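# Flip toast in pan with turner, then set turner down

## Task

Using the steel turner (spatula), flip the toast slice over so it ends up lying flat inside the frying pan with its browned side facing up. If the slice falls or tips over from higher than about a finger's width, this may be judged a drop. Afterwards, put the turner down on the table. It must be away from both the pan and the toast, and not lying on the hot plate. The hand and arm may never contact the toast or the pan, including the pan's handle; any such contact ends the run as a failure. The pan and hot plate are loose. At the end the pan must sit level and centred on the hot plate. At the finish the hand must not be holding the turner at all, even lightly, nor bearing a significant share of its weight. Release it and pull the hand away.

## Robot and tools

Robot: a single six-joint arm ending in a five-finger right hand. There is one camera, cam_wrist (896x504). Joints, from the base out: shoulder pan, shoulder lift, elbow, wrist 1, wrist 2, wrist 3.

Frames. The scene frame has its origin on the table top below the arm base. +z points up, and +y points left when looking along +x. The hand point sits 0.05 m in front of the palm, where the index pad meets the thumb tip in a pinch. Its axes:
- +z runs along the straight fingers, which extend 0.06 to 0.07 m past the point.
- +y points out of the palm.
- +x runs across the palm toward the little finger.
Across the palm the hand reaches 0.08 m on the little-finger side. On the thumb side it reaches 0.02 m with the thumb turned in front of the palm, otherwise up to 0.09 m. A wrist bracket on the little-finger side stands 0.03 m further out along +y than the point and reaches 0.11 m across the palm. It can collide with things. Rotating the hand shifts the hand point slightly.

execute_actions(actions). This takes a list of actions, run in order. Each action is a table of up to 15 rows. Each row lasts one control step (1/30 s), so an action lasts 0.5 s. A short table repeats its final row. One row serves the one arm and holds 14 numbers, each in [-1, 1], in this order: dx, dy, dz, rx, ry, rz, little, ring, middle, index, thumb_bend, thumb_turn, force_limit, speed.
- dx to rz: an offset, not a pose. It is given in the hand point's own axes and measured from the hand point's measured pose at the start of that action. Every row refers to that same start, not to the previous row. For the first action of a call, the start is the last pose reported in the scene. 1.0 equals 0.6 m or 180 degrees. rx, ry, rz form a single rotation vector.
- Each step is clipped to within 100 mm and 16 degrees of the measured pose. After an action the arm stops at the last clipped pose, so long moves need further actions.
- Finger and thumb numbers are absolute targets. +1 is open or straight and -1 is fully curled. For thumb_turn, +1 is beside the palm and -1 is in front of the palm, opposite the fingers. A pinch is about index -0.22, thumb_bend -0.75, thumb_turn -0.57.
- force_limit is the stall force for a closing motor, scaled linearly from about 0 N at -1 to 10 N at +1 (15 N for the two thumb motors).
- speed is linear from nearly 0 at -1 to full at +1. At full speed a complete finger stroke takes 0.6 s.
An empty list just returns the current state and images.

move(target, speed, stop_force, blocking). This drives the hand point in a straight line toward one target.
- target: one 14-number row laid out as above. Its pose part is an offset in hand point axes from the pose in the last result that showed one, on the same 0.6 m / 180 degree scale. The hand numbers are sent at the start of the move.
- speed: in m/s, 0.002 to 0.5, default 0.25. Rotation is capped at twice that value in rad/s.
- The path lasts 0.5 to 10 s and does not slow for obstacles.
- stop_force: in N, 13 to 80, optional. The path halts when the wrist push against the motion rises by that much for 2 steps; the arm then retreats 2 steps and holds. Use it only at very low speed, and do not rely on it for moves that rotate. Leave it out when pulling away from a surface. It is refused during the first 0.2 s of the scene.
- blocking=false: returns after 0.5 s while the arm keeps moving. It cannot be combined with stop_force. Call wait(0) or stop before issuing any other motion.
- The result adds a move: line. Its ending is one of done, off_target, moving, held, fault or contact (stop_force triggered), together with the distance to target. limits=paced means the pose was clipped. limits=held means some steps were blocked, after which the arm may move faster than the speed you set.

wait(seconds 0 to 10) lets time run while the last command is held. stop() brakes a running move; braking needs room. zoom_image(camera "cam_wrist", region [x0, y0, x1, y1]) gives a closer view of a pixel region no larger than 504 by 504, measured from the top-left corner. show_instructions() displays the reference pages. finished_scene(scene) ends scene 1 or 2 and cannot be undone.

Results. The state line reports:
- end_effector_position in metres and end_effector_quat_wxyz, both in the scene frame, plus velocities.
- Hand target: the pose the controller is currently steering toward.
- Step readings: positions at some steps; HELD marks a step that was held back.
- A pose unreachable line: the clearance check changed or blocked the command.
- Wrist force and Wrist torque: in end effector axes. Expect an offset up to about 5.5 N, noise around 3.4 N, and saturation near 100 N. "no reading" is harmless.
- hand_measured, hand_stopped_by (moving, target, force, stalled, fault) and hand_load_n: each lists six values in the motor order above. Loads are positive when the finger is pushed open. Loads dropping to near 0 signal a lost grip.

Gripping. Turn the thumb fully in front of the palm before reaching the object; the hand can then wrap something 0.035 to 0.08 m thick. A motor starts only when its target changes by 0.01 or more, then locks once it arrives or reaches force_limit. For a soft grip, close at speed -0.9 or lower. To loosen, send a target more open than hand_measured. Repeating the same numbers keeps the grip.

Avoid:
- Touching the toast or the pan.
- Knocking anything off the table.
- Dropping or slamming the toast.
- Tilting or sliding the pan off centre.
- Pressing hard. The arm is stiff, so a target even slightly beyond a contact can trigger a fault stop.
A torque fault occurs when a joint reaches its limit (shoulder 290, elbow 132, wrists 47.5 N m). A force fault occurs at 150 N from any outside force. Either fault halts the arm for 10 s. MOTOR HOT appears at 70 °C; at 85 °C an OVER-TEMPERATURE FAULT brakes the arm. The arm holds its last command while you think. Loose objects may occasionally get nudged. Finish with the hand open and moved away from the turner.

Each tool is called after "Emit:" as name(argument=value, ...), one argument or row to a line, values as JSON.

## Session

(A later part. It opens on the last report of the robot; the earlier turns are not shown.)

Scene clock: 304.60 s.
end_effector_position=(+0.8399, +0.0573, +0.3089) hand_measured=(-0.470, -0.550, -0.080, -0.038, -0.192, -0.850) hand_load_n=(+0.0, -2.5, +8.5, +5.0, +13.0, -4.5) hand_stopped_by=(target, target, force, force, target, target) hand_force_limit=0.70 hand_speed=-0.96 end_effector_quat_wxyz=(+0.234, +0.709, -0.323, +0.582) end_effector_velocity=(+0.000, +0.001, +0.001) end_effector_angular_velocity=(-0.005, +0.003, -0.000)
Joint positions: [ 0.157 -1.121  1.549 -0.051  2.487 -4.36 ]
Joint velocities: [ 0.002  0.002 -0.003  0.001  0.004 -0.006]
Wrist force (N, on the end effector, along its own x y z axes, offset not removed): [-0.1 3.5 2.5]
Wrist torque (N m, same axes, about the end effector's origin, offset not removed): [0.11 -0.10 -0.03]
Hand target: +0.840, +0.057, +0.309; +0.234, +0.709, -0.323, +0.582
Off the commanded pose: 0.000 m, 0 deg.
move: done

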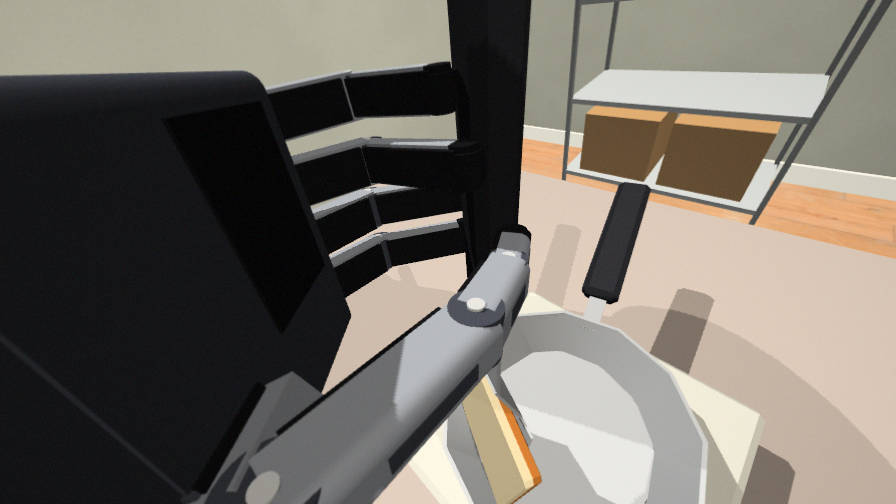

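Emit:
move(
  target=[-0.0146,-0.065,-0.0145,-0.0108,0.0141,-0.0526,-0.47,-0.55,-0.65,-0.7,-0.2,-0.85,0.7,-0.96],
  speed=0.04,
)

Emit:
zoom_image(
  camera="cam_wrist",
  region=[400,300,700,504],
)

Scene clock: 309.20 s.
end_effector_position=(+0.8613, +0.0916, +0.3039) hand_measured=(-0.470, -0.550, -0.080, -0.038, -0.192, -0.850) hand_load_n=(-0.5, -4.0, +7.5, +4.0, +14.0, -6.0) hand_stopped_by=(target, target, force, force, target, target) hand_force_limit=0.70 hand_speed=-0.96 end_effector_quat_wxyz=(+0.300, +0.716, -0.268, +0.571) end_effector_velocity=(+0.001, +0.001, +0.000) end_effector_angular_velocity=(-0.006, +0.003, -0.001)
Joint positions: [ 0.21  -1.042  1.475 -0.088  2.581 -4.54 ]
Joint velocities: [ 0.002  0.003 -0.003 -0.003  0.004 -0.008]
Wrist force (N, on the end effector, along its own x y z axes, offset not removed): [8.6 5.0 -1.6]
Wrist torque (N m, same axes, about the end effector's origin, offset not removed): [0.11 0.40 -0.34]
Hand target: +0.861, +0.092, +0.304; +0.300, +0.716, -0.268, +0.571
Off the commanded pose: 0.000 m, 0 deg.
move: done

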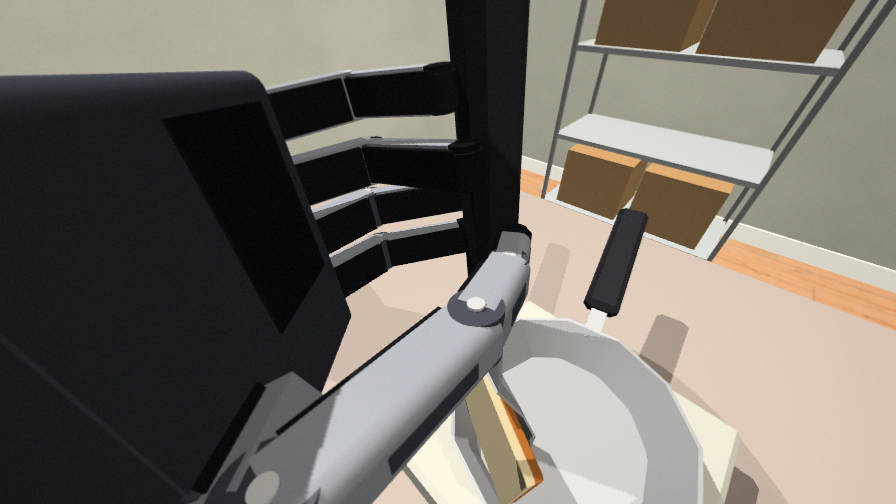

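Region (400, 300, 700, 504) of cam_wrist's 896x504 image, scaled by 1.680, with more detail than that image has; it fills the top 343 rows of this view, and the rest is white.

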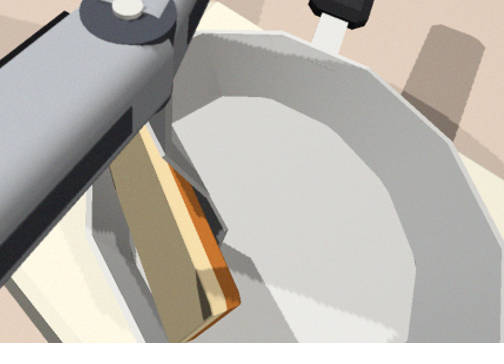

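Emit:
move(
  target=[0.0066,0.0051,0,0,0,0,-0.47,-0.55,-0.65,-0.7,-0.2,-0.85,0.7,-0.96],
  speed=0.01,
)

Emit:
zoom_image(
  camera="cam_wrist",
  region=[400,300,700,504],
)

Scene clock: 311.37 s.
end_effector_position=(+0.8599, +0.0894, +0.3080) hand_measured=(-0.470, -0.550, -0.080, -0.038, -0.192, -0.850) hand_load_n=(+0.0, -2.0, +9.0, +5.5, +12.0, -4.0) hand_stopped_by=(target, target, force, force, target, target) hand_force_limit=0.70 hand_speed=-0.96 end_effector_quat_wxyz=(+0.300, +0.716, -0.268, +0.571) end_effector_velocity=(-0.000, -0.001, +0.002) end_effector_angular_velocity=(+0.001, -0.001, +0.000)
Joint positions: [ 0.208 -1.049  1.477 -0.085  2.579 -4.542]
Joint velocities: [-0.001 -0.003  0.001  0.    -0.001 -0.   ]
Wrist force (N, on the end effector, along its own x y z axes, offset not removed): [-0.4 2.4 1.8]
Wrist torque (N m, same axes, about the end effector's origin, offset not removed): [0.16 -0.24 0.18]
Hand target: +0.860, +0.089, +0.308; +0.300, +0.716, -0.268, +0.571
Off the commanded pose: 0.000 m, 0 deg.
move: done

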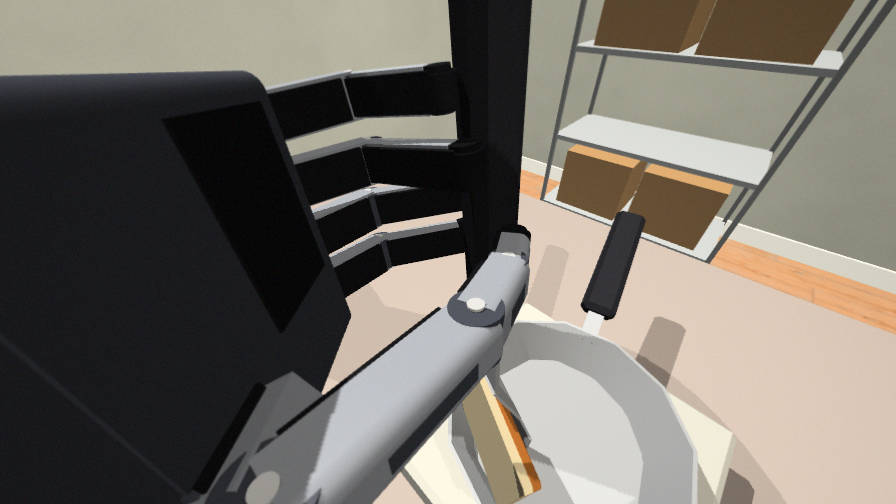

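Region (400, 300, 700, 504) of cam_wrist's 896x504 image, scaled by 1.680, with more detail than that image has; it fills the top 343 rows of this view, and the rest is white.

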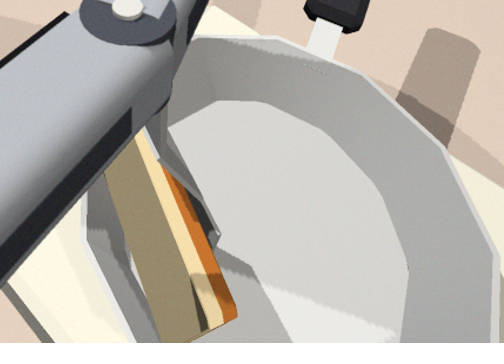

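Emit:
move(
  target=[-0.0113,-0.0697,-0.0165,-0.0108,0.0141,-0.0526,-0.47,-0.55,-0.65,-0.7,-0.2,-0.85,0.7,-0.96],
  speed=0.03,
)

Emit:
zoom_image(
  camera="cam_wrist",
  region=[400,300,700,504],
)

Scene clock: 317.07 s.
end_effector_position=(+0.8766, +0.1162, +0.3005) hand_measured=(-0.470, -0.550, -0.080, -0.038, -0.192, -0.850) hand_load_n=(-0.5, -3.5, +8.0, +4.5, +13.5, -4.5) hand_stopped_by=(target, target, force, force, target, target) hand_force_limit=0.70 hand_speed=-0.96 end_effector_quat_wxyz=(+0.347, +0.718, -0.226, +0.560) end_effector_velocity=(+0.000, -0.000, +0.001) end_effector_angular_velocity=(+0.000, -0.002, -0.001)
Joint positions: [ 0.243 -0.989  1.427 -0.134  2.641 -4.694]
Joint velocities: [ 0.    -0.    -0.001 -0.     0.001  0.   ]
Wrist force (N, on the end effector, along its own x y z axes, offset not removed): [-0.8 4.2 0.2]
Wrist torque (N m, same axes, about the end effector's origin, offset not removed): [0.12 0.19 -0.21]
Hand target: +0.877, +0.116, +0.300; +0.347, +0.718, -0.226, +0.560
Off the commanded pose: 0.011 m, 3 deg.
move: held; limits=held; held on 25 of 94 steps, including the last
pose unreachable: on one or more control steps of this call, first in action 0 (counted from 0), an arm could not follow its commanded pose, so it was not sent that pose on those steps. On the call's last step it was still not sent that pose. It may still have moved: this result reports where it is.
cause: the commanded pose would bring two parts of the arm too close to each other (joints 4 (wrist 1) to 6 (wrist 3) lie between them).

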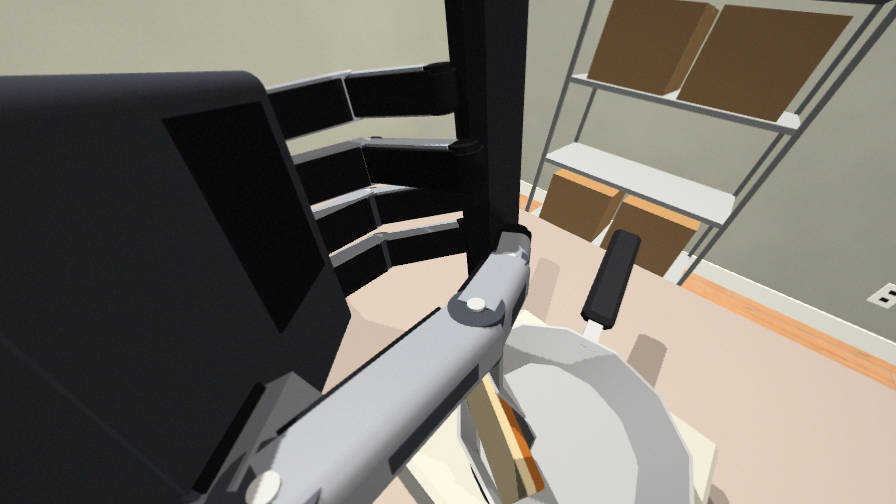

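Region (400, 300, 700, 504) of cam_wrist's 896x504 image, scaled by 1.680, with more detail than that image has; it fills the top 343 rows of this view, and the rest is white.

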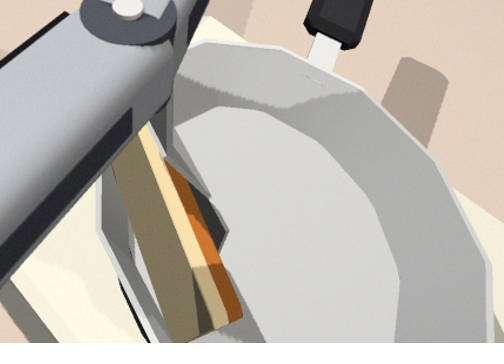

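Emit:
move(
  target=[0.002,0.005,0.001,0,0,0,-0.47,-0.55,-0.65,-0.7,-0.2,-0.85,0.7,-0.96],
  speed=0.008,
)

Emit:
zoom_image(
  camera="cam_wrist",
  region=[400,300,700,504],
)

Scene clock: 319.63 s.
end_effector_position=(+0.8752, +0.1139, +0.3022) hand_measured=(-0.470, -0.550, -0.080, -0.038, -0.192, -0.850) hand_load_n=(+0.0, -2.5, +8.5, +5.0, +12.5, -4.0) hand_stopped_by=(target, target, force, force, target, target) hand_force_limit=0.70 hand_speed=-0.96 end_effector_quat_wxyz=(+0.347, +0.718, -0.226, +0.560) end_effector_velocity=(-0.000, -0.001, +0.001) end_effector_angular_velocity=(-0.000, +0.000, +0.001)
Joint positions: [ 0.241 -0.994  1.431 -0.135  2.639 -4.695]
Joint velocities: [-0.001 -0.001  0.001 -0.    -0.002 -0.001]
Wrist force (N, on the end effector, along its own x y z axes, offset not removed): [-2.0 1.6 1.6]
Wrist torque (N m, same axes, about the end effector's origin, offset not removed): [-0.09 0.10 -0.04]
Hand target: +0.875, +0.114, +0.302; +0.347, +0.718, -0.226, +0.560
Off the commanded pose: 0.000 m, 0 deg.
move: done

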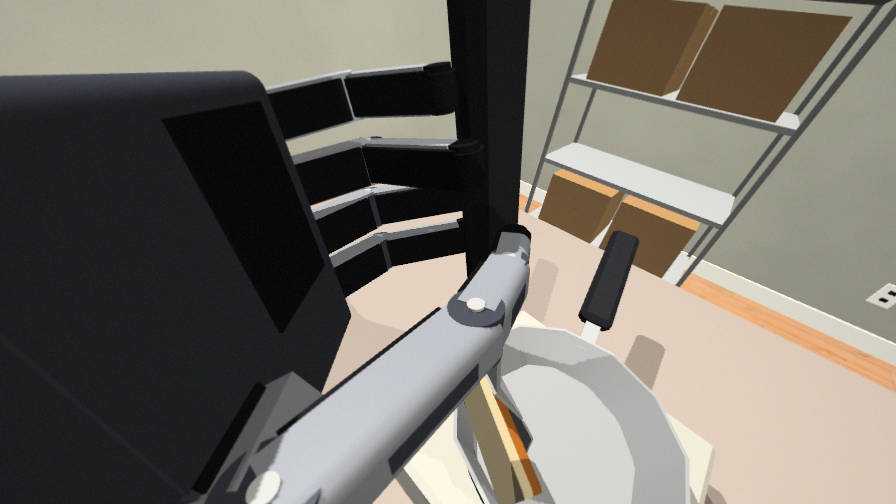

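Region (400, 300, 700, 504) of cam_wrist's 896x504 image, scaled by 1.680, with more detail than that image has; it fills the top 343 rows of this view, and the rest is white.

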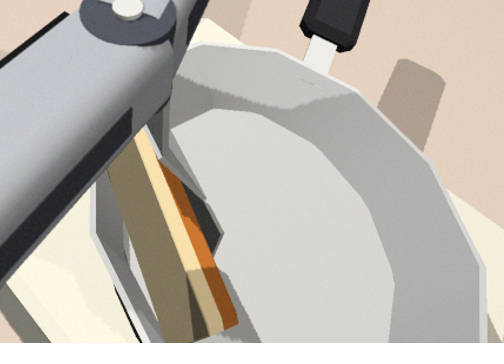

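Emit:
move(
  target=[0.0216,0.0192,0.0007,0.0032,-0.0042,0.0158,-0.47,-0.55,-0.65,-0.7,-0.2,-0.85,0.7,-0.96],
  speed=0.02,
)

Emit:
zoom_image(
  camera="cam_wrist",
  region=[400,300,700,504],
)

Scene clock: 324.37 s.
end_effector_position=(+0.8709, +0.1069, +0.3173) hand_measured=(-0.470, -0.550, -0.080, -0.038, -0.192, -0.850) hand_load_n=(+0.0, -1.5, +9.0, +5.5, +12.0, -3.5) hand_stopped_by=(target, target, force, force, target, target) hand_force_limit=0.70 hand_speed=-0.96 end_effector_quat_wxyz=(+0.329, +0.717, -0.243, +0.565) end_effector_velocity=(-0.000, -0.001, +0.002) end_effector_angular_velocity=(+0.006, -0.004, +0.001)
Joint positions: [ 0.231 -1.02   1.431 -0.089  2.619 -4.63 ]
Joint velocities: [-0.001 -0.003 -0.     0.005 -0.003  0.008]
Wrist force (N, on the end effector, along its own x y z axes, offset not removed): [-2.6 3.4 -0.4]
Wrist torque (N m, same axes, about the end effector's origin, offset not removed): [0.43 0.15 0.12]
Hand target: +0.871, +0.107, +0.317; +0.328, +0.717, -0.243, +0.565
Off the commanded pose: 0.000 m, 0 deg.
move: done

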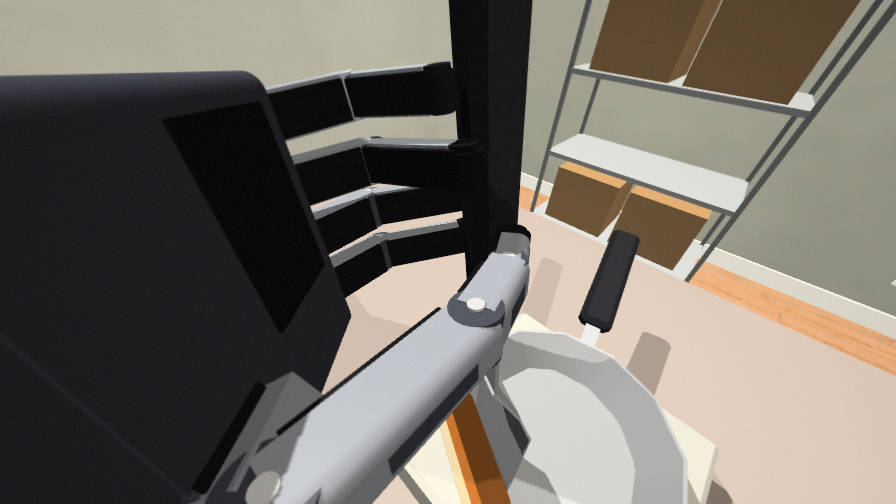

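Region (400, 300, 700, 504) of cam_wrist's 896x504 image, scaled by 1.680, with more detail than that image has; it fills the top 343 rows of this view, and the rest is white.

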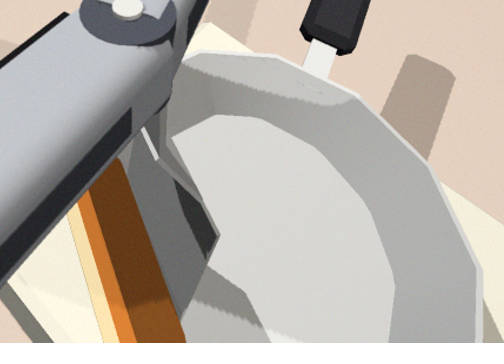

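Emit:
move(
  target=[-0.016,0.0348,0.0126,0.0043,-0.0056,0.021,-0.47,-0.55,-0.65,-0.7,-0.2,-0.85,0.7,-0.96],
  speed=0.03,
)

Emit:
zoom_image(
  camera="cam_wrist",
  region=[380,300,680,504],
)

Scene clock: 329.00 s.
end_effector_position=(+0.8585, +0.0873, +0.3111) hand_measured=(-0.470, -0.550, -0.080, -0.038, -0.192, -0.850) hand_load_n=(+0.0, -1.5, +9.0, +5.5, +11.5, -3.5) hand_stopped_by=(target, target, force, force, target, target) hand_force_limit=0.70 hand_speed=-0.96 end_effector_quat_wxyz=(+0.303, +0.716, -0.265, +0.570) end_effector_velocity=(-0.001, -0.002, -0.001) end_effector_angular_velocity=(+0.005, -0.004, -0.001)
Joint positions: [ 0.206 -1.053  1.48  -0.088  2.58  -4.554]
Joint velocities: [-0.002 -0.002  0.004 -0.002 -0.003  0.007]
Wrist force (N, on the end effector, along its own x y z axes, offset not removed): [-0.8 0.0 1.9]
Wrist torque (N m, same axes, about the end effector's origin, offset not removed): [-0.11 -0.24 0.20]
Hand target: +0.858, +0.087, +0.311; +0.303, +0.716, -0.266, +0.570
Off the commanded pose: 0.000 m, 0 deg.
move: done

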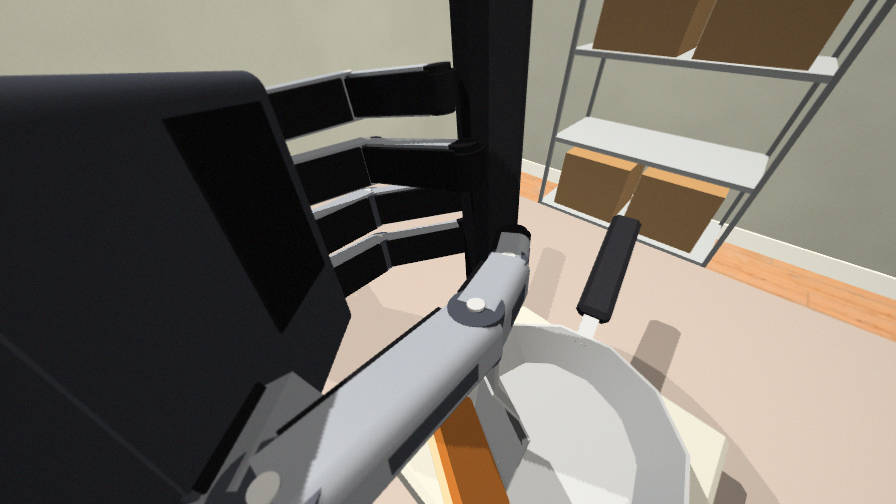

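Region (380, 300, 680, 504) of cam_wrist's 896x504 image, scaled by 1.680, with more detail than that image has; it fills the top 343 rows of this view, and the rest is white.

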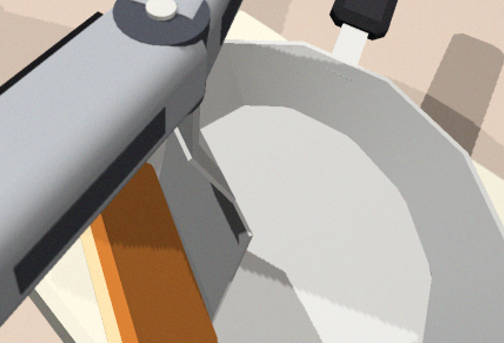

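Emit:
move(
  target=[-0.0127,0.0156,0.0068,0,0,0,-0.47,-0.55,-0.65,-0.7,-0.2,-0.85,0.7,-0.96],
  speed=0.02,
)

Emit:
zoom_image(
  camera="cam_wrist",
  region=[380,300,680,504],
)

Scene clock: 331.60 s.
end_effector_position=(+0.8529, +0.0783, +0.3044) hand_measured=(-0.470, -0.550, -0.080, -0.038, -0.192, -0.850) hand_load_n=(+0.0, -1.0, +8.5, +5.5, +12.0, -4.5) hand_stopped_by=(target, target, force, force, target, target) hand_force_limit=0.70 hand_speed=-0.96 end_effector_quat_wxyz=(+0.303, +0.716, -0.265, +0.570) end_effector_velocity=(-0.001, -0.002, -0.000) end_effector_angular_velocity=(+0.000, -0.001, +0.000)
Joint positions: [ 0.196 -1.063  1.508 -0.111  2.57  -4.56 ]
Joint velocities: [-0.002 -0.002  0.004 -0.004 -0.002 -0.001]
Wrist force (N, on the end effector, along its own x y z axes, offset not removed): [2.6 2.4 -0.2]
Wrist torque (N m, same axes, about the end effector's origin, offset not removed): [0.17 0.31 0.04]
Hand target: +0.853, +0.078, +0.304; +0.303, +0.716, -0.265, +0.570
Off the commanded pose: 0.000 m, 0 deg.
move: done

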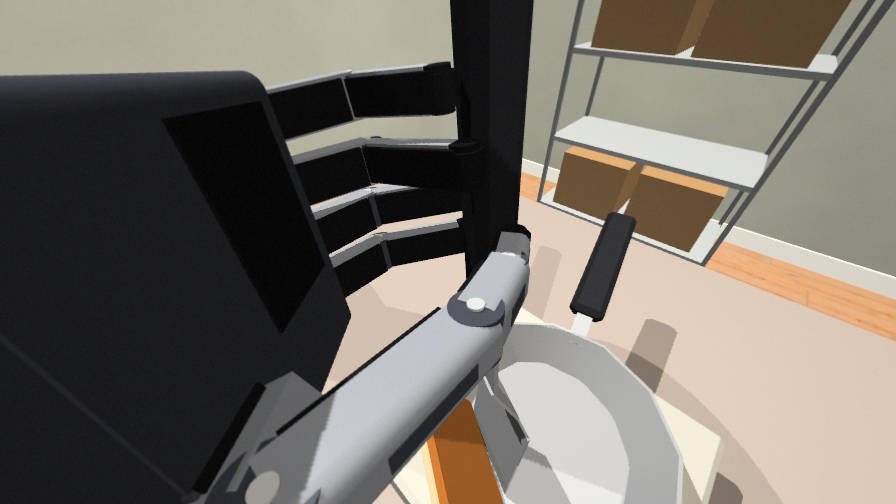

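Region (380, 300, 680, 504) of cam_wrist's 896x504 image, scaled by 1.680, with more detail than that image has; it fills the top 343 rows of this view, and the rest is white.

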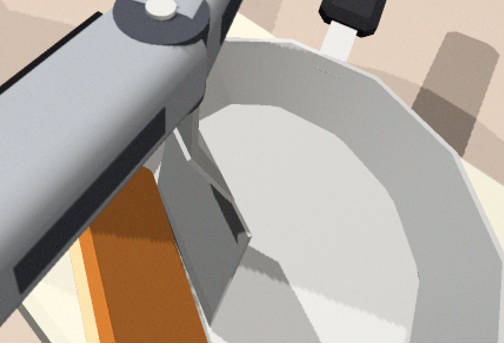

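Emit:
move(
  target=[0.0012,0.0483,0.0127,0,0,0,-0.47,-0.55,-0.65,-0.7,-0.2,-0.85,0.7,-0.96],
  speed=0.04,
)

Emit:
zoom_image(
  camera="cam_wrist",
  region=[380,300,680,504],
)

Scene clock: 337.00 s.
end_effector_position=(+0.8372, +0.0532, +0.3077) hand_measured=(-0.470, -0.550, -0.080, -0.038, -0.192, -0.850) hand_load_n=(+0.0, +0.0, +8.0, +6.0, +12.0, -2.5) hand_stopped_by=(target, target, force, force, target, target) hand_force_limit=0.70 hand_speed=-0.96 end_effector_quat_wxyz=(+0.303, +0.716, -0.265, +0.570) end_effector_velocity=(-0.001, -0.002, +0.000) end_effector_angular_velocity=(-0.001, -0.001, -0.000)
Joint positions: [ 0.167 -1.104  1.565 -0.141  2.543 -4.577]
Joint velocities: [-0.002 -0.002  0.003 -0.003 -0.001 -0.002]
Wrist force (N, on the end effector, along its own x y z axes, offset not removed): [-2.7 2.3 -2.1]
Wrist torque (N m, same axes, about the end effector's origin, offset not removed): [0.48 0.25 0.12]
Hand target: +0.837, +0.053, +0.308; +0.303, +0.716, -0.265, +0.570
Off the commanded pose: 0.000 m, 0 deg.
move: done

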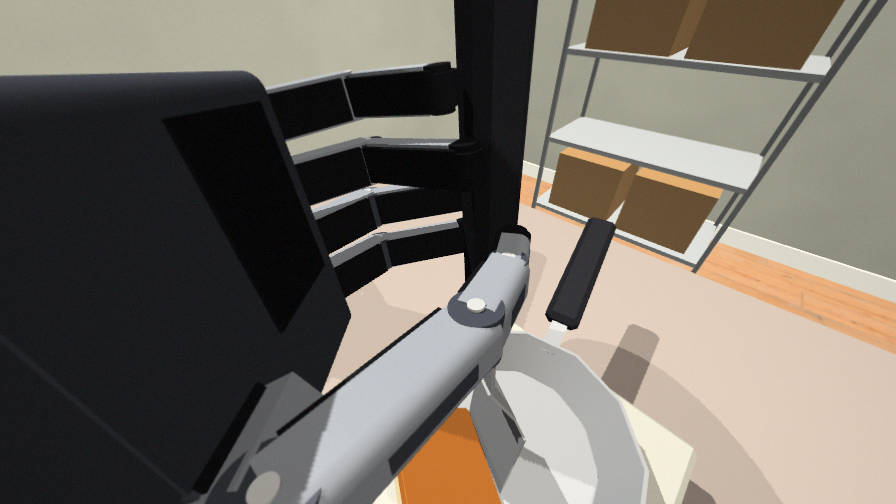

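Region (380, 300, 680, 504) of cam_wrist's 896x504 image, scaled by 1.680, with more detail than that image has; it fills the top 343 rows of this view, and the rest is white.

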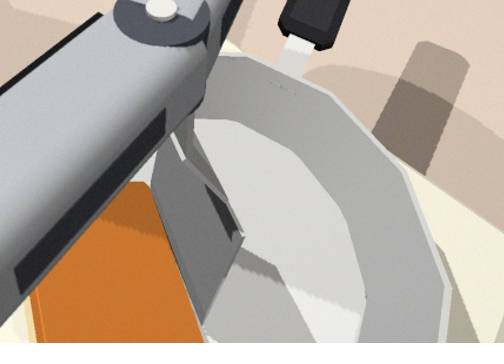

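Emit:
move(
  target=[0.004,0.0245,0.0055,0,0,0,-0.47,-0.55,-0.65,-0.7,-0.2,-0.85,0.7,-0.96],
  speed=0.03,
)

Emit:
zoom_image(
  camera="cam_wrist",
  region=[340,300,640,504],
)

Scene clock: 340.00 s.
end_effector_position=(+0.8293, +0.0409, +0.3114) hand_measured=(-0.470, -0.550, -0.080, -0.038, -0.192, -0.850) hand_load_n=(+0.0, +0.0, +8.0, +6.0, +12.0, -2.5) hand_stopped_by=(target, target, force, force, target, target) hand_force_limit=0.70 hand_speed=-0.96 end_effector_quat_wxyz=(+0.303, +0.716, -0.266, +0.570) end_effector_velocity=(-0.001, -0.002, +0.001) end_effector_angular_velocity=(+0.000, -0.001, +0.000)
Joint positions: [ 0.152 -1.126  1.591 -0.152  2.529 -4.585]
Joint velocities: [-0.002 -0.003  0.003 -0.002 -0.003 -0.001]
Wrist force (N, on the end effector, along its own x y z axes, offset not removed): [-2.1 3.8 1.3]
Wrist torque (N m, same axes, about the end effector's origin, offset not removed): [0.52 -0.01 0.23]
Hand target: +0.829, +0.041, +0.311; +0.303, +0.716, -0.265, +0.570
Off the commanded pose: 0.000 m, 0 deg.
move: done

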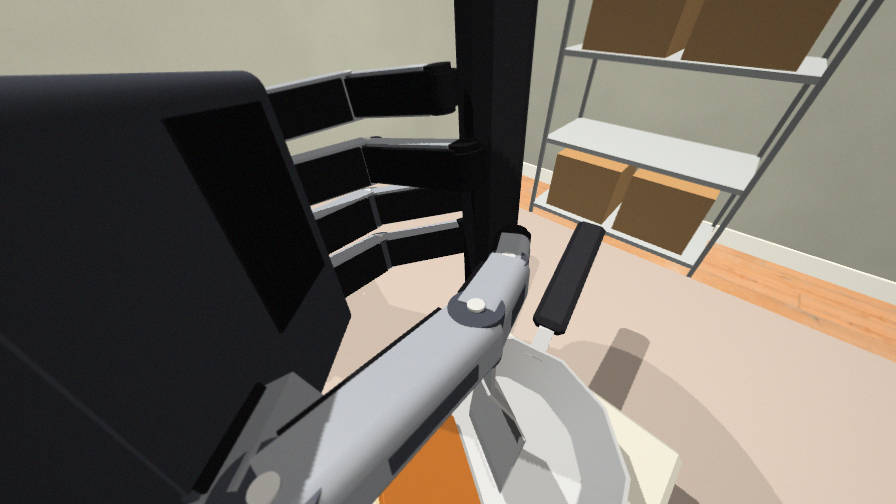

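Region (340, 300, 640, 504) of cam_wrist's 896x504 image, scaled by 1.680, with more detail than that image has; it fills the top 343 rows of this view, and the rest is white.

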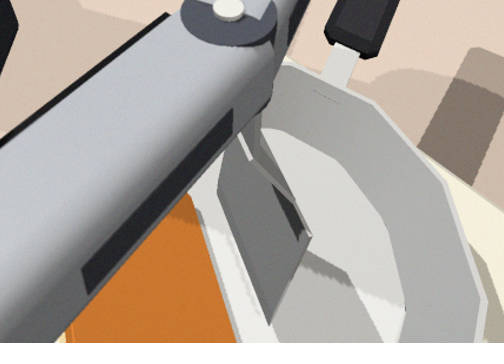

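Emit:
move(
  target=[0.004,-0.072,-0.0201,0,0,0,-0.47,-0.55,-0.65,-0.7,-0.2,-0.85,0.7,-0.96],
  speed=0.04,
)

Emit:
zoom_image(
  camera="cam_wrist",
  region=[340,300,640,504],
)

Scene clock: 343.57 s.
end_effector_position=(+0.8531, +0.0788, +0.3100) hand_measured=(-0.470, -0.550, -0.080, -0.038, -0.192, -0.850) hand_load_n=(+0.0, -0.5, +8.0, +6.0, +12.0, -2.5) hand_stopped_by=(target, target, force, force, target, target) hand_force_limit=0.70 hand_speed=-0.96 end_effector_quat_wxyz=(+0.303, +0.716, -0.265, +0.570) end_effector_velocity=(+0.001, +0.001, -0.001) end_effector_angular_velocity=(-0.000, +0.001, -0.001)
Joint positions: [ 0.197 -1.066  1.503 -0.102  2.571 -4.56 ]
Joint velocities: [ 0.002  0.004 -0.004  0.002  0.002  0.001]
Wrist force (N, on the end effector, along its own x y z axes, offset not removed): [-1.8 4.5 1.4]
Wrist torque (N m, same axes, about the end effector's origin, offset not removed): [0.43 0.02 0.24]
Hand target: +0.853, +0.079, +0.310; +0.303, +0.716, -0.266, +0.570
Off the commanded pose: 0.000 m, 0 deg.
move: done

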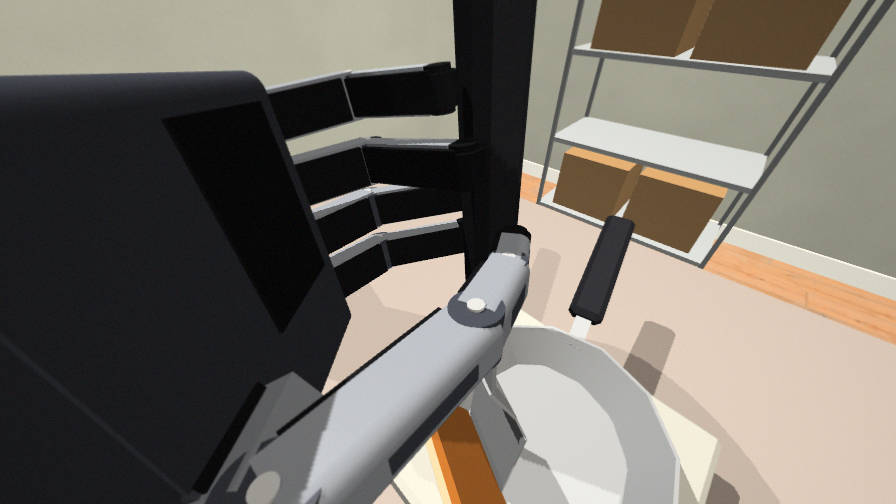

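Region (340, 300, 640, 504) of cam_wrist's 896x504 image, scaled by 1.680, with more detail than that image has; it fills the top 343 rows of this view, and the rest is white.

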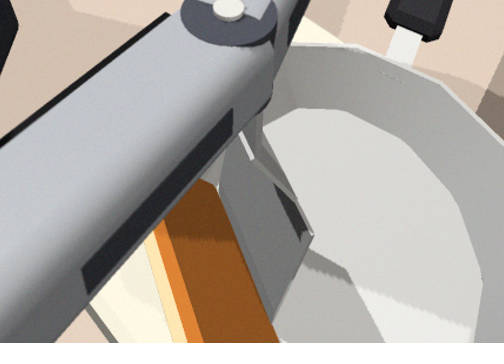

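Emit:
move(
  target=[-0.0081,0.1023,0.0291,0,0,0,-0.47,-0.55,-0.65,-0.7,-0.2,-0.85,0.7,-0.96],
  speed=0.35,
)

Emit:
zoom_image(
  camera="cam_wrist",
  region=[340,300,640,504],
)

Scene clock: 347.00 s.
end_effector_position=(+0.8191, +0.0247, +0.3105) hand_measured=(-0.470, -0.550, -0.080, -0.038, -0.192, -0.850) hand_load_n=(+0.0, +0.0, +8.0, +6.5, +12.0, -2.5) hand_stopped_by=(target, target, force, force, target, target) hand_force_limit=0.70 hand_speed=-0.96 end_effector_quat_wxyz=(+0.303, +0.716, -0.266, +0.570) end_effector_velocity=(-0.001, -0.002, +0.001) end_effector_angular_velocity=(-0.001, +0.000, +0.001)
Joint positions: [ 0.132 -1.15   1.628 -0.174  2.509 -4.596]
Joint velocities: [-0.002 -0.004  0.005 -0.003 -0.003 -0.003]
Wrist force (N, on the end effector, along its own x y z axes, offset not removed): [-1.5 1.1 1.5]
Wrist torque (N m, same axes, about the end effector's origin, offset not removed): [0.00 -0.04 0.10]
Hand target: +0.819, +0.025, +0.310; +0.303, +0.716, -0.265, +0.570
Off the commanded pose: 0.000 m, 0 deg.
move: done

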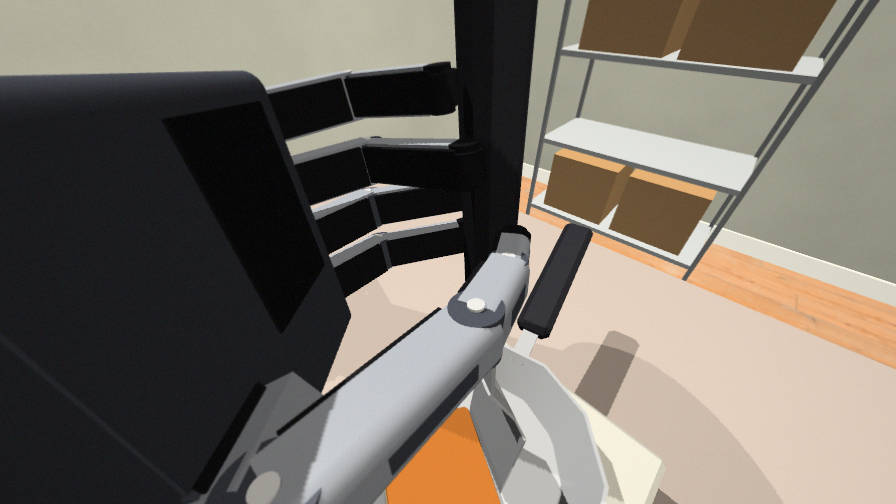

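Region (340, 300, 640, 504) of cam_wrist's 896x504 image, scaled by 1.680, with more detail than that image has; it fills the top 343 rows of this view, and the rest is white.

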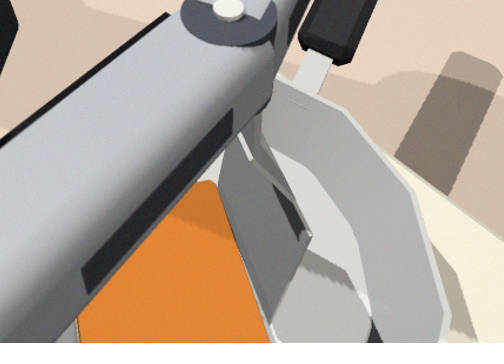

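Emit:
move(
  target=[-0.0019,0.024,0.0068,0,0,0,-0.47,-0.55,-0.65,-0.7,-0.2,-0.85,0.7,-0.96],
  speed=0.02,
)

Emit:
zoom_image(
  camera="cam_wrist",
  region=[340,300,640,504],
)

Scene clock: 349.40 s.
end_effector_position=(+0.8112, +0.0121, +0.3106) hand_measured=(-0.470, -0.550, -0.080, -0.038, -0.192, -0.850) hand_load_n=(+0.0, +0.0, +8.0, +6.0, +12.0, -2.5) hand_stopped_by=(target, target, force, force, target, target) hand_force_limit=0.70 hand_speed=-0.96 end_effector_quat_wxyz=(+0.303, +0.716, -0.266, +0.570) end_effector_velocity=(-0.001, -0.001, -0.002) end_effector_angular_velocity=(+0.000, +0.004, +0.001)
Joint positions: [ 0.116 -1.168  1.655 -0.189  2.494 -4.604]
Joint velocities: [-0.002  0.     0.004 -0.001 -0.003 -0.   ]
Wrist force (N, on the end effector, along its own x y z axes, offset not removed): [-2.2 3.2 0.9]
Wrist torque (N m, same axes, about the end effector's origin, offset not removed): [0.33 0.14 0.15]
Hand target: +0.811, +0.012, +0.311; +0.303, +0.716, -0.266, +0.570
Off the commanded pose: 0.000 m, 0 deg.
move: done

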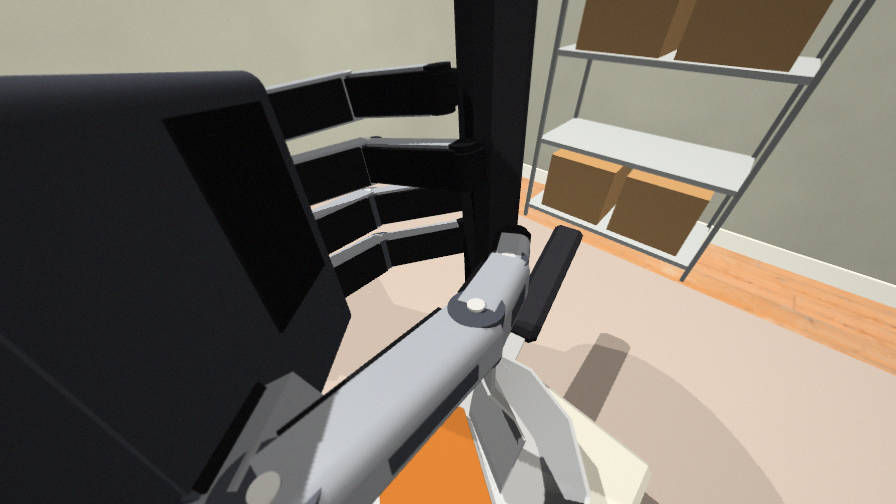

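Region (340, 300, 640, 504) of cam_wrist's 896x504 image, scaled by 1.680, with more detail than that image has; it fills the top 343 rows of this view, and the rest is white.

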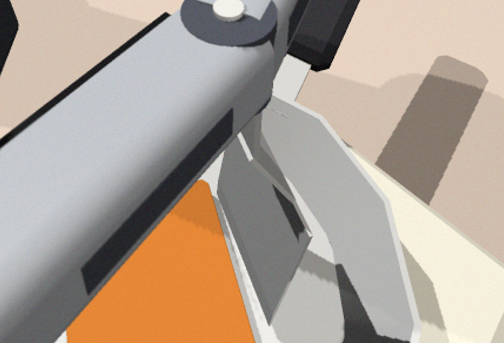

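Emit:
move(
  target=[0.114,0.0145,-0.0194,0,0,0,-0.47,-0.55,-0.65,-0.7,-0.2,-0.85,0.7,-0.96],
  speed=0.12,
)

Scene clock: 352.13 s.
end_effector_position=(+0.8116, +0.0125, +0.3804) hand_measured=(-0.470, -0.550, -0.080, -0.038, -0.192, -0.850) hand_load_n=(+0.0, +0.0, +8.0, +6.5, +12.0, -2.5) hand_stopped_by=(target, target, force, force, target, target) hand_force_limit=0.70 hand_speed=-0.96 end_effector_quat_wxyz=(+0.303, +0.716, -0.265, +0.570) end_effector_velocity=(+0.000, -0.001, -0.000) end_effector_angular_velocity=(-0.001, +0.004, -0.002)
Joint positions: [ 0.115 -1.215  1.588 -0.075  2.493 -4.604]
Joint velocities: [-0.001  0.002 -0.002  0.004  0.001 -0.   ]
Wrist force (N, on the end effector, along its own x y z axes, offset not removed): [-2.6 3.0 0.8]
Wrist torque (N m, same axes, about the end effector's origin, offset not removed): [0.22 0.10 0.19]
Hand target: +0.812, +0.012, +0.381; +0.303, +0.716, -0.266, +0.570
Off the commanded pose: 0.000 m, 0 deg.
move: done

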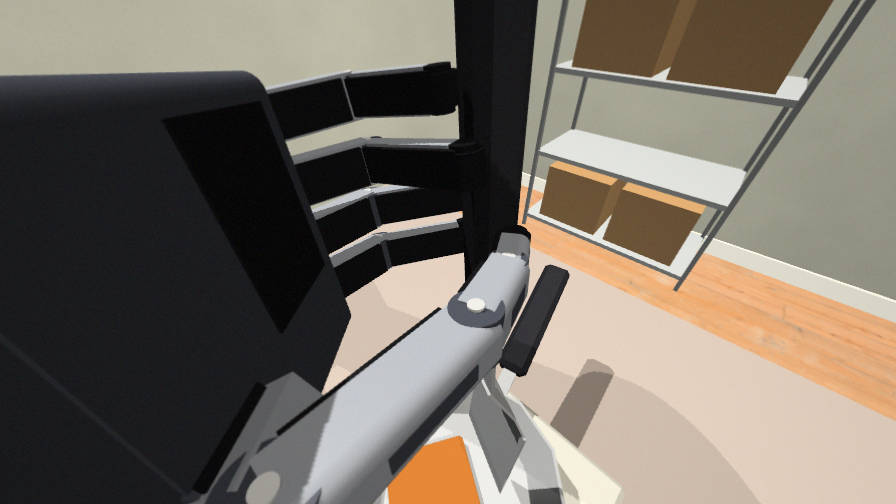

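Emit:
move(
  target=[0.0295,0.0315,-0.103,0.0377,-0.0494,0.1839,-0.47,-0.55,-0.65,-0.7,-0.2,-0.85,0.7,-0.96],
  speed=0.2,
)

Emit:
zoom_image(
  camera="cam_wrist",
  region=[400,200,896,504],
)

Scene clock: 357.07 s.
end_effector_position=(+0.7612, +0.0445, +0.4106) hand_measured=(-0.470, -0.550, -0.080, -0.038, -0.192, -0.850) hand_load_n=(+0.0, -1.0, +8.0, +5.5, +12.5, -2.5) hand_stopped_by=(target, target, force, force, target, target) hand_force_limit=0.70 hand_speed=-0.96 end_effector_quat_wxyz=(+0.065, +0.669, -0.446, +0.591) end_effector_velocity=(-0.001, -0.000, +0.000) end_effector_angular_velocity=(+0.007, -0.003, -0.001)
Joint positions: [ 0.095 -1.376  1.632  0.164  2.303 -3.94 ]
Joint velocities: [-0.001 -0.002  0.001  0.003 -0.003  0.008]
Wrist force (N, on the end effector, along its own x y z axes, offset not removed): [-1.5 4.5 1.2]
Wrist torque (N m, same axes, about the end effector's origin, offset not removed): [0.42 0.02 0.20]
Hand target: +0.761, +0.045, +0.411; +0.065, +0.669, -0.447, +0.591
Off the commanded pose: 0.000 m, 0 deg.
move: done

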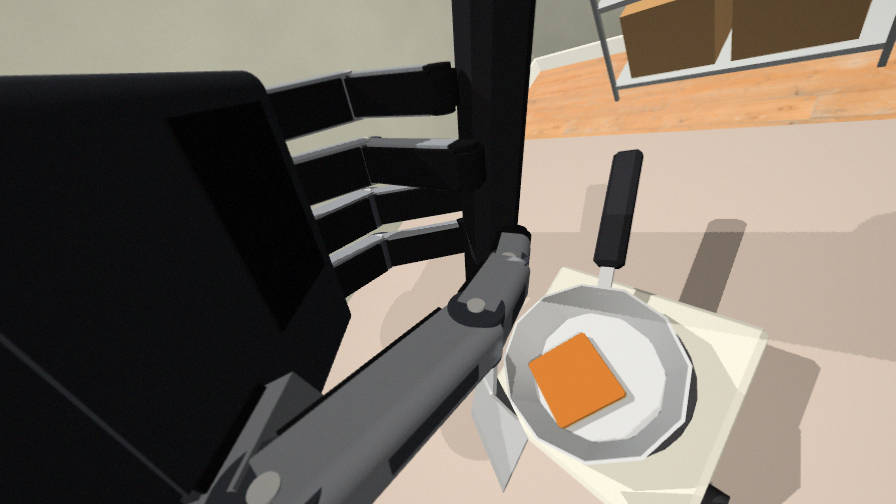

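Region (400, 200, 896, 504) of cam_wrist's 896x504 image, scaled by 1.016, with more detail than that image has; it fills the top 309 rows of this view, and the rest is white.

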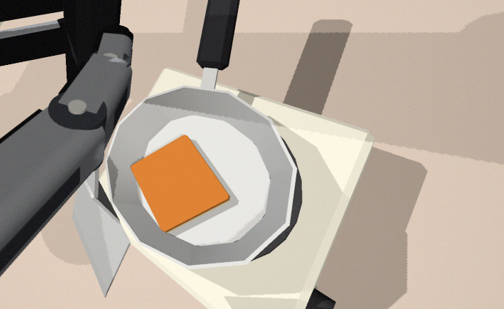

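Emit:
zoom_image(
  camera="cam_wrist",
  region=[490,260,730,490],
)

Region (490, 260, 730, 490) of cam_wrist's 896x504 image, scaled by 2.100, with more detail than that image has; it fills the top 483 rows of this view, and the rest is white.

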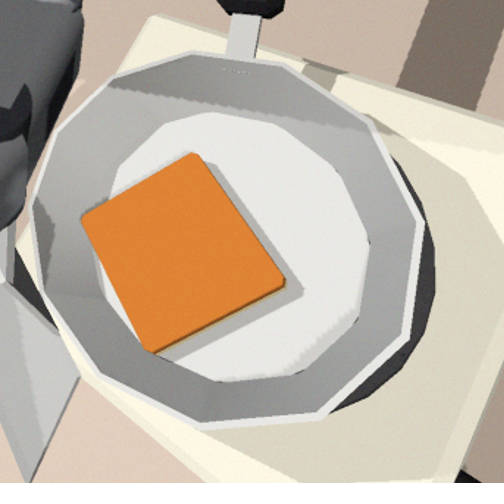

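Emit:
move(
  target=[-0.0857,-0.1724,0.0709,-0.0269,0.0353,-0.1314,-0.47,-0.55,-0.65,-0.7,-0.2,-0.85,0.7,-0.96],
  speed=0.2,
)

Scene clock: 378.90 s.
end_effector_position=(+0.8668, +0.1065, +0.3998) hand_measured=(-0.470, -0.550, -0.080, -0.038, -0.192, -0.850) hand_load_n=(+0.0, -0.5, +8.0, +6.0, +12.0, -2.5) hand_stopped_by=(target, target, force, force, target, target) hand_force_limit=0.70 hand_speed=-0.96 end_effector_quat_wxyz=(+0.237, +0.709, -0.320, +0.582) end_effector_velocity=(+0.001, +0.000, +0.000) end_effector_angular_velocity=(-0.006, +0.004, +0.000)
Joint positions: [ 0.214 -1.094  1.343  0.156  2.543 -4.333]
Joint velocities: [ 0.001  0.003 -0.004 -0.001  0.003 -0.008]
Wrist force (N, on the end effector, along its own x y z axes, offset not removed): [-2.1 0.7 0.6]
Wrist torque (N m, same axes, about the end effector's origin, offset not removed): [-0.02 0.09 0.08]
Hand target: +0.867, +0.107, +0.400; +0.237, +0.709, -0.320, +0.582
Off the commanded pose: 0.000 m, 0 deg.
move: done

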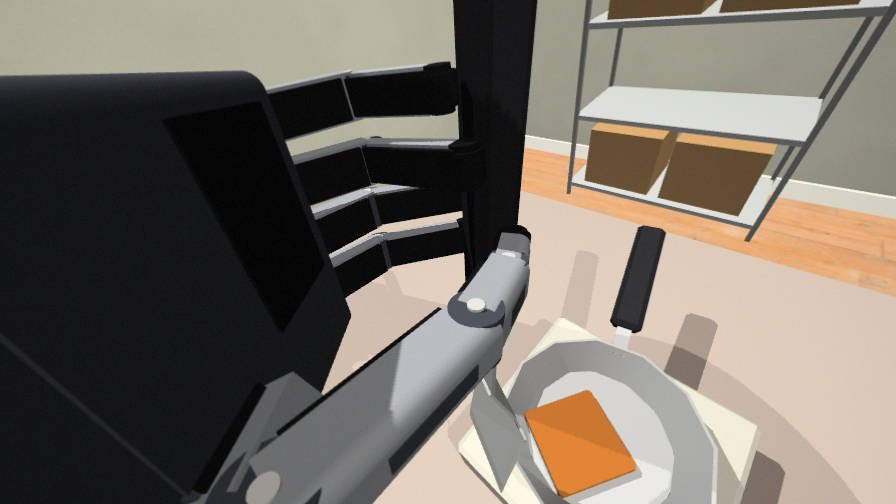

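Emit:
move(
  target=[-0.117,0.0053,0.0254,0,0,0,-0.47,-0.55,-0.65,-0.7,-0.2,-0.85,0.7,-0.96],
  speed=0.08,
)

Emit:
zoom_image(
  camera="cam_wrist",
  region=[430,280,830,504],
)

Scene clock: 382.30 s.
end_effector_position=(+0.8664, +0.1061, +0.3280) hand_measured=(-0.470, -0.550, -0.080, -0.038, -0.192, -0.850) hand_load_n=(+0.0, -0.5, +8.0, +6.0, +12.0, -2.5) hand_stopped_by=(target, target, force, force, target, target) hand_force_limit=0.70 hand_speed=-0.96 end_effector_quat_wxyz=(+0.237, +0.709, -0.320, +0.582) end_effector_velocity=(-0.001, -0.000, -0.002) end_effector_angular_velocity=(-0.002, +0.001, -0.002)
Joint positions: [ 0.215 -1.059  1.421  0.043  2.543 -4.333]
Joint velocities: [ 0.     0.001  0.002 -0.003  0.003 -0.001]
Wrist force (N, on the end effector, along its own x y z axes, offset not removed): [-2.4 3.8 0.5]
Wrist torque (N m, same axes, about the end effector's origin, offset not removed): [0.41 0.06 0.21]
Hand target: +0.866, +0.106, +0.328; +0.237, +0.709, -0.320, +0.582
Off the commanded pose: 0.000 m, 0 deg.
move: done

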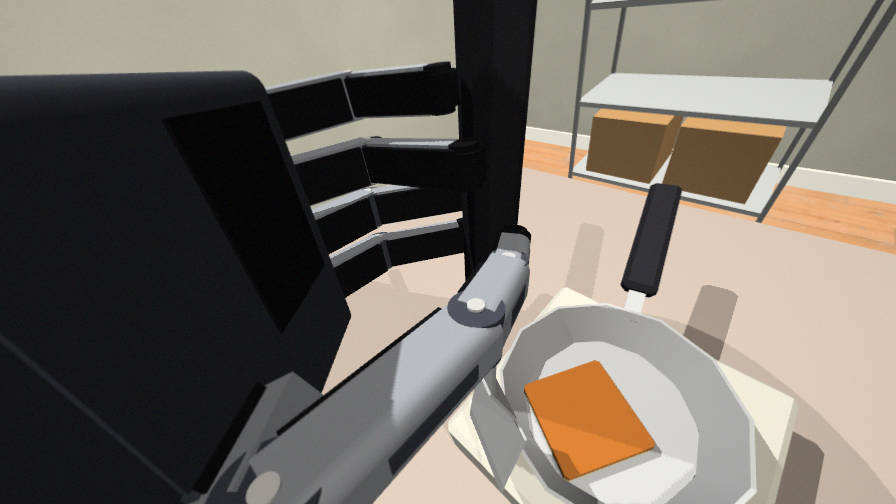

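Region (430, 280, 830, 504) of cam_wrist's 896x504 image, scaled by 1.260, with more detail than that image has; it fills the top 282 rows of this view, and the rest is white.

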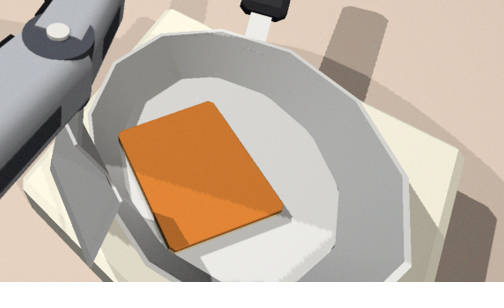

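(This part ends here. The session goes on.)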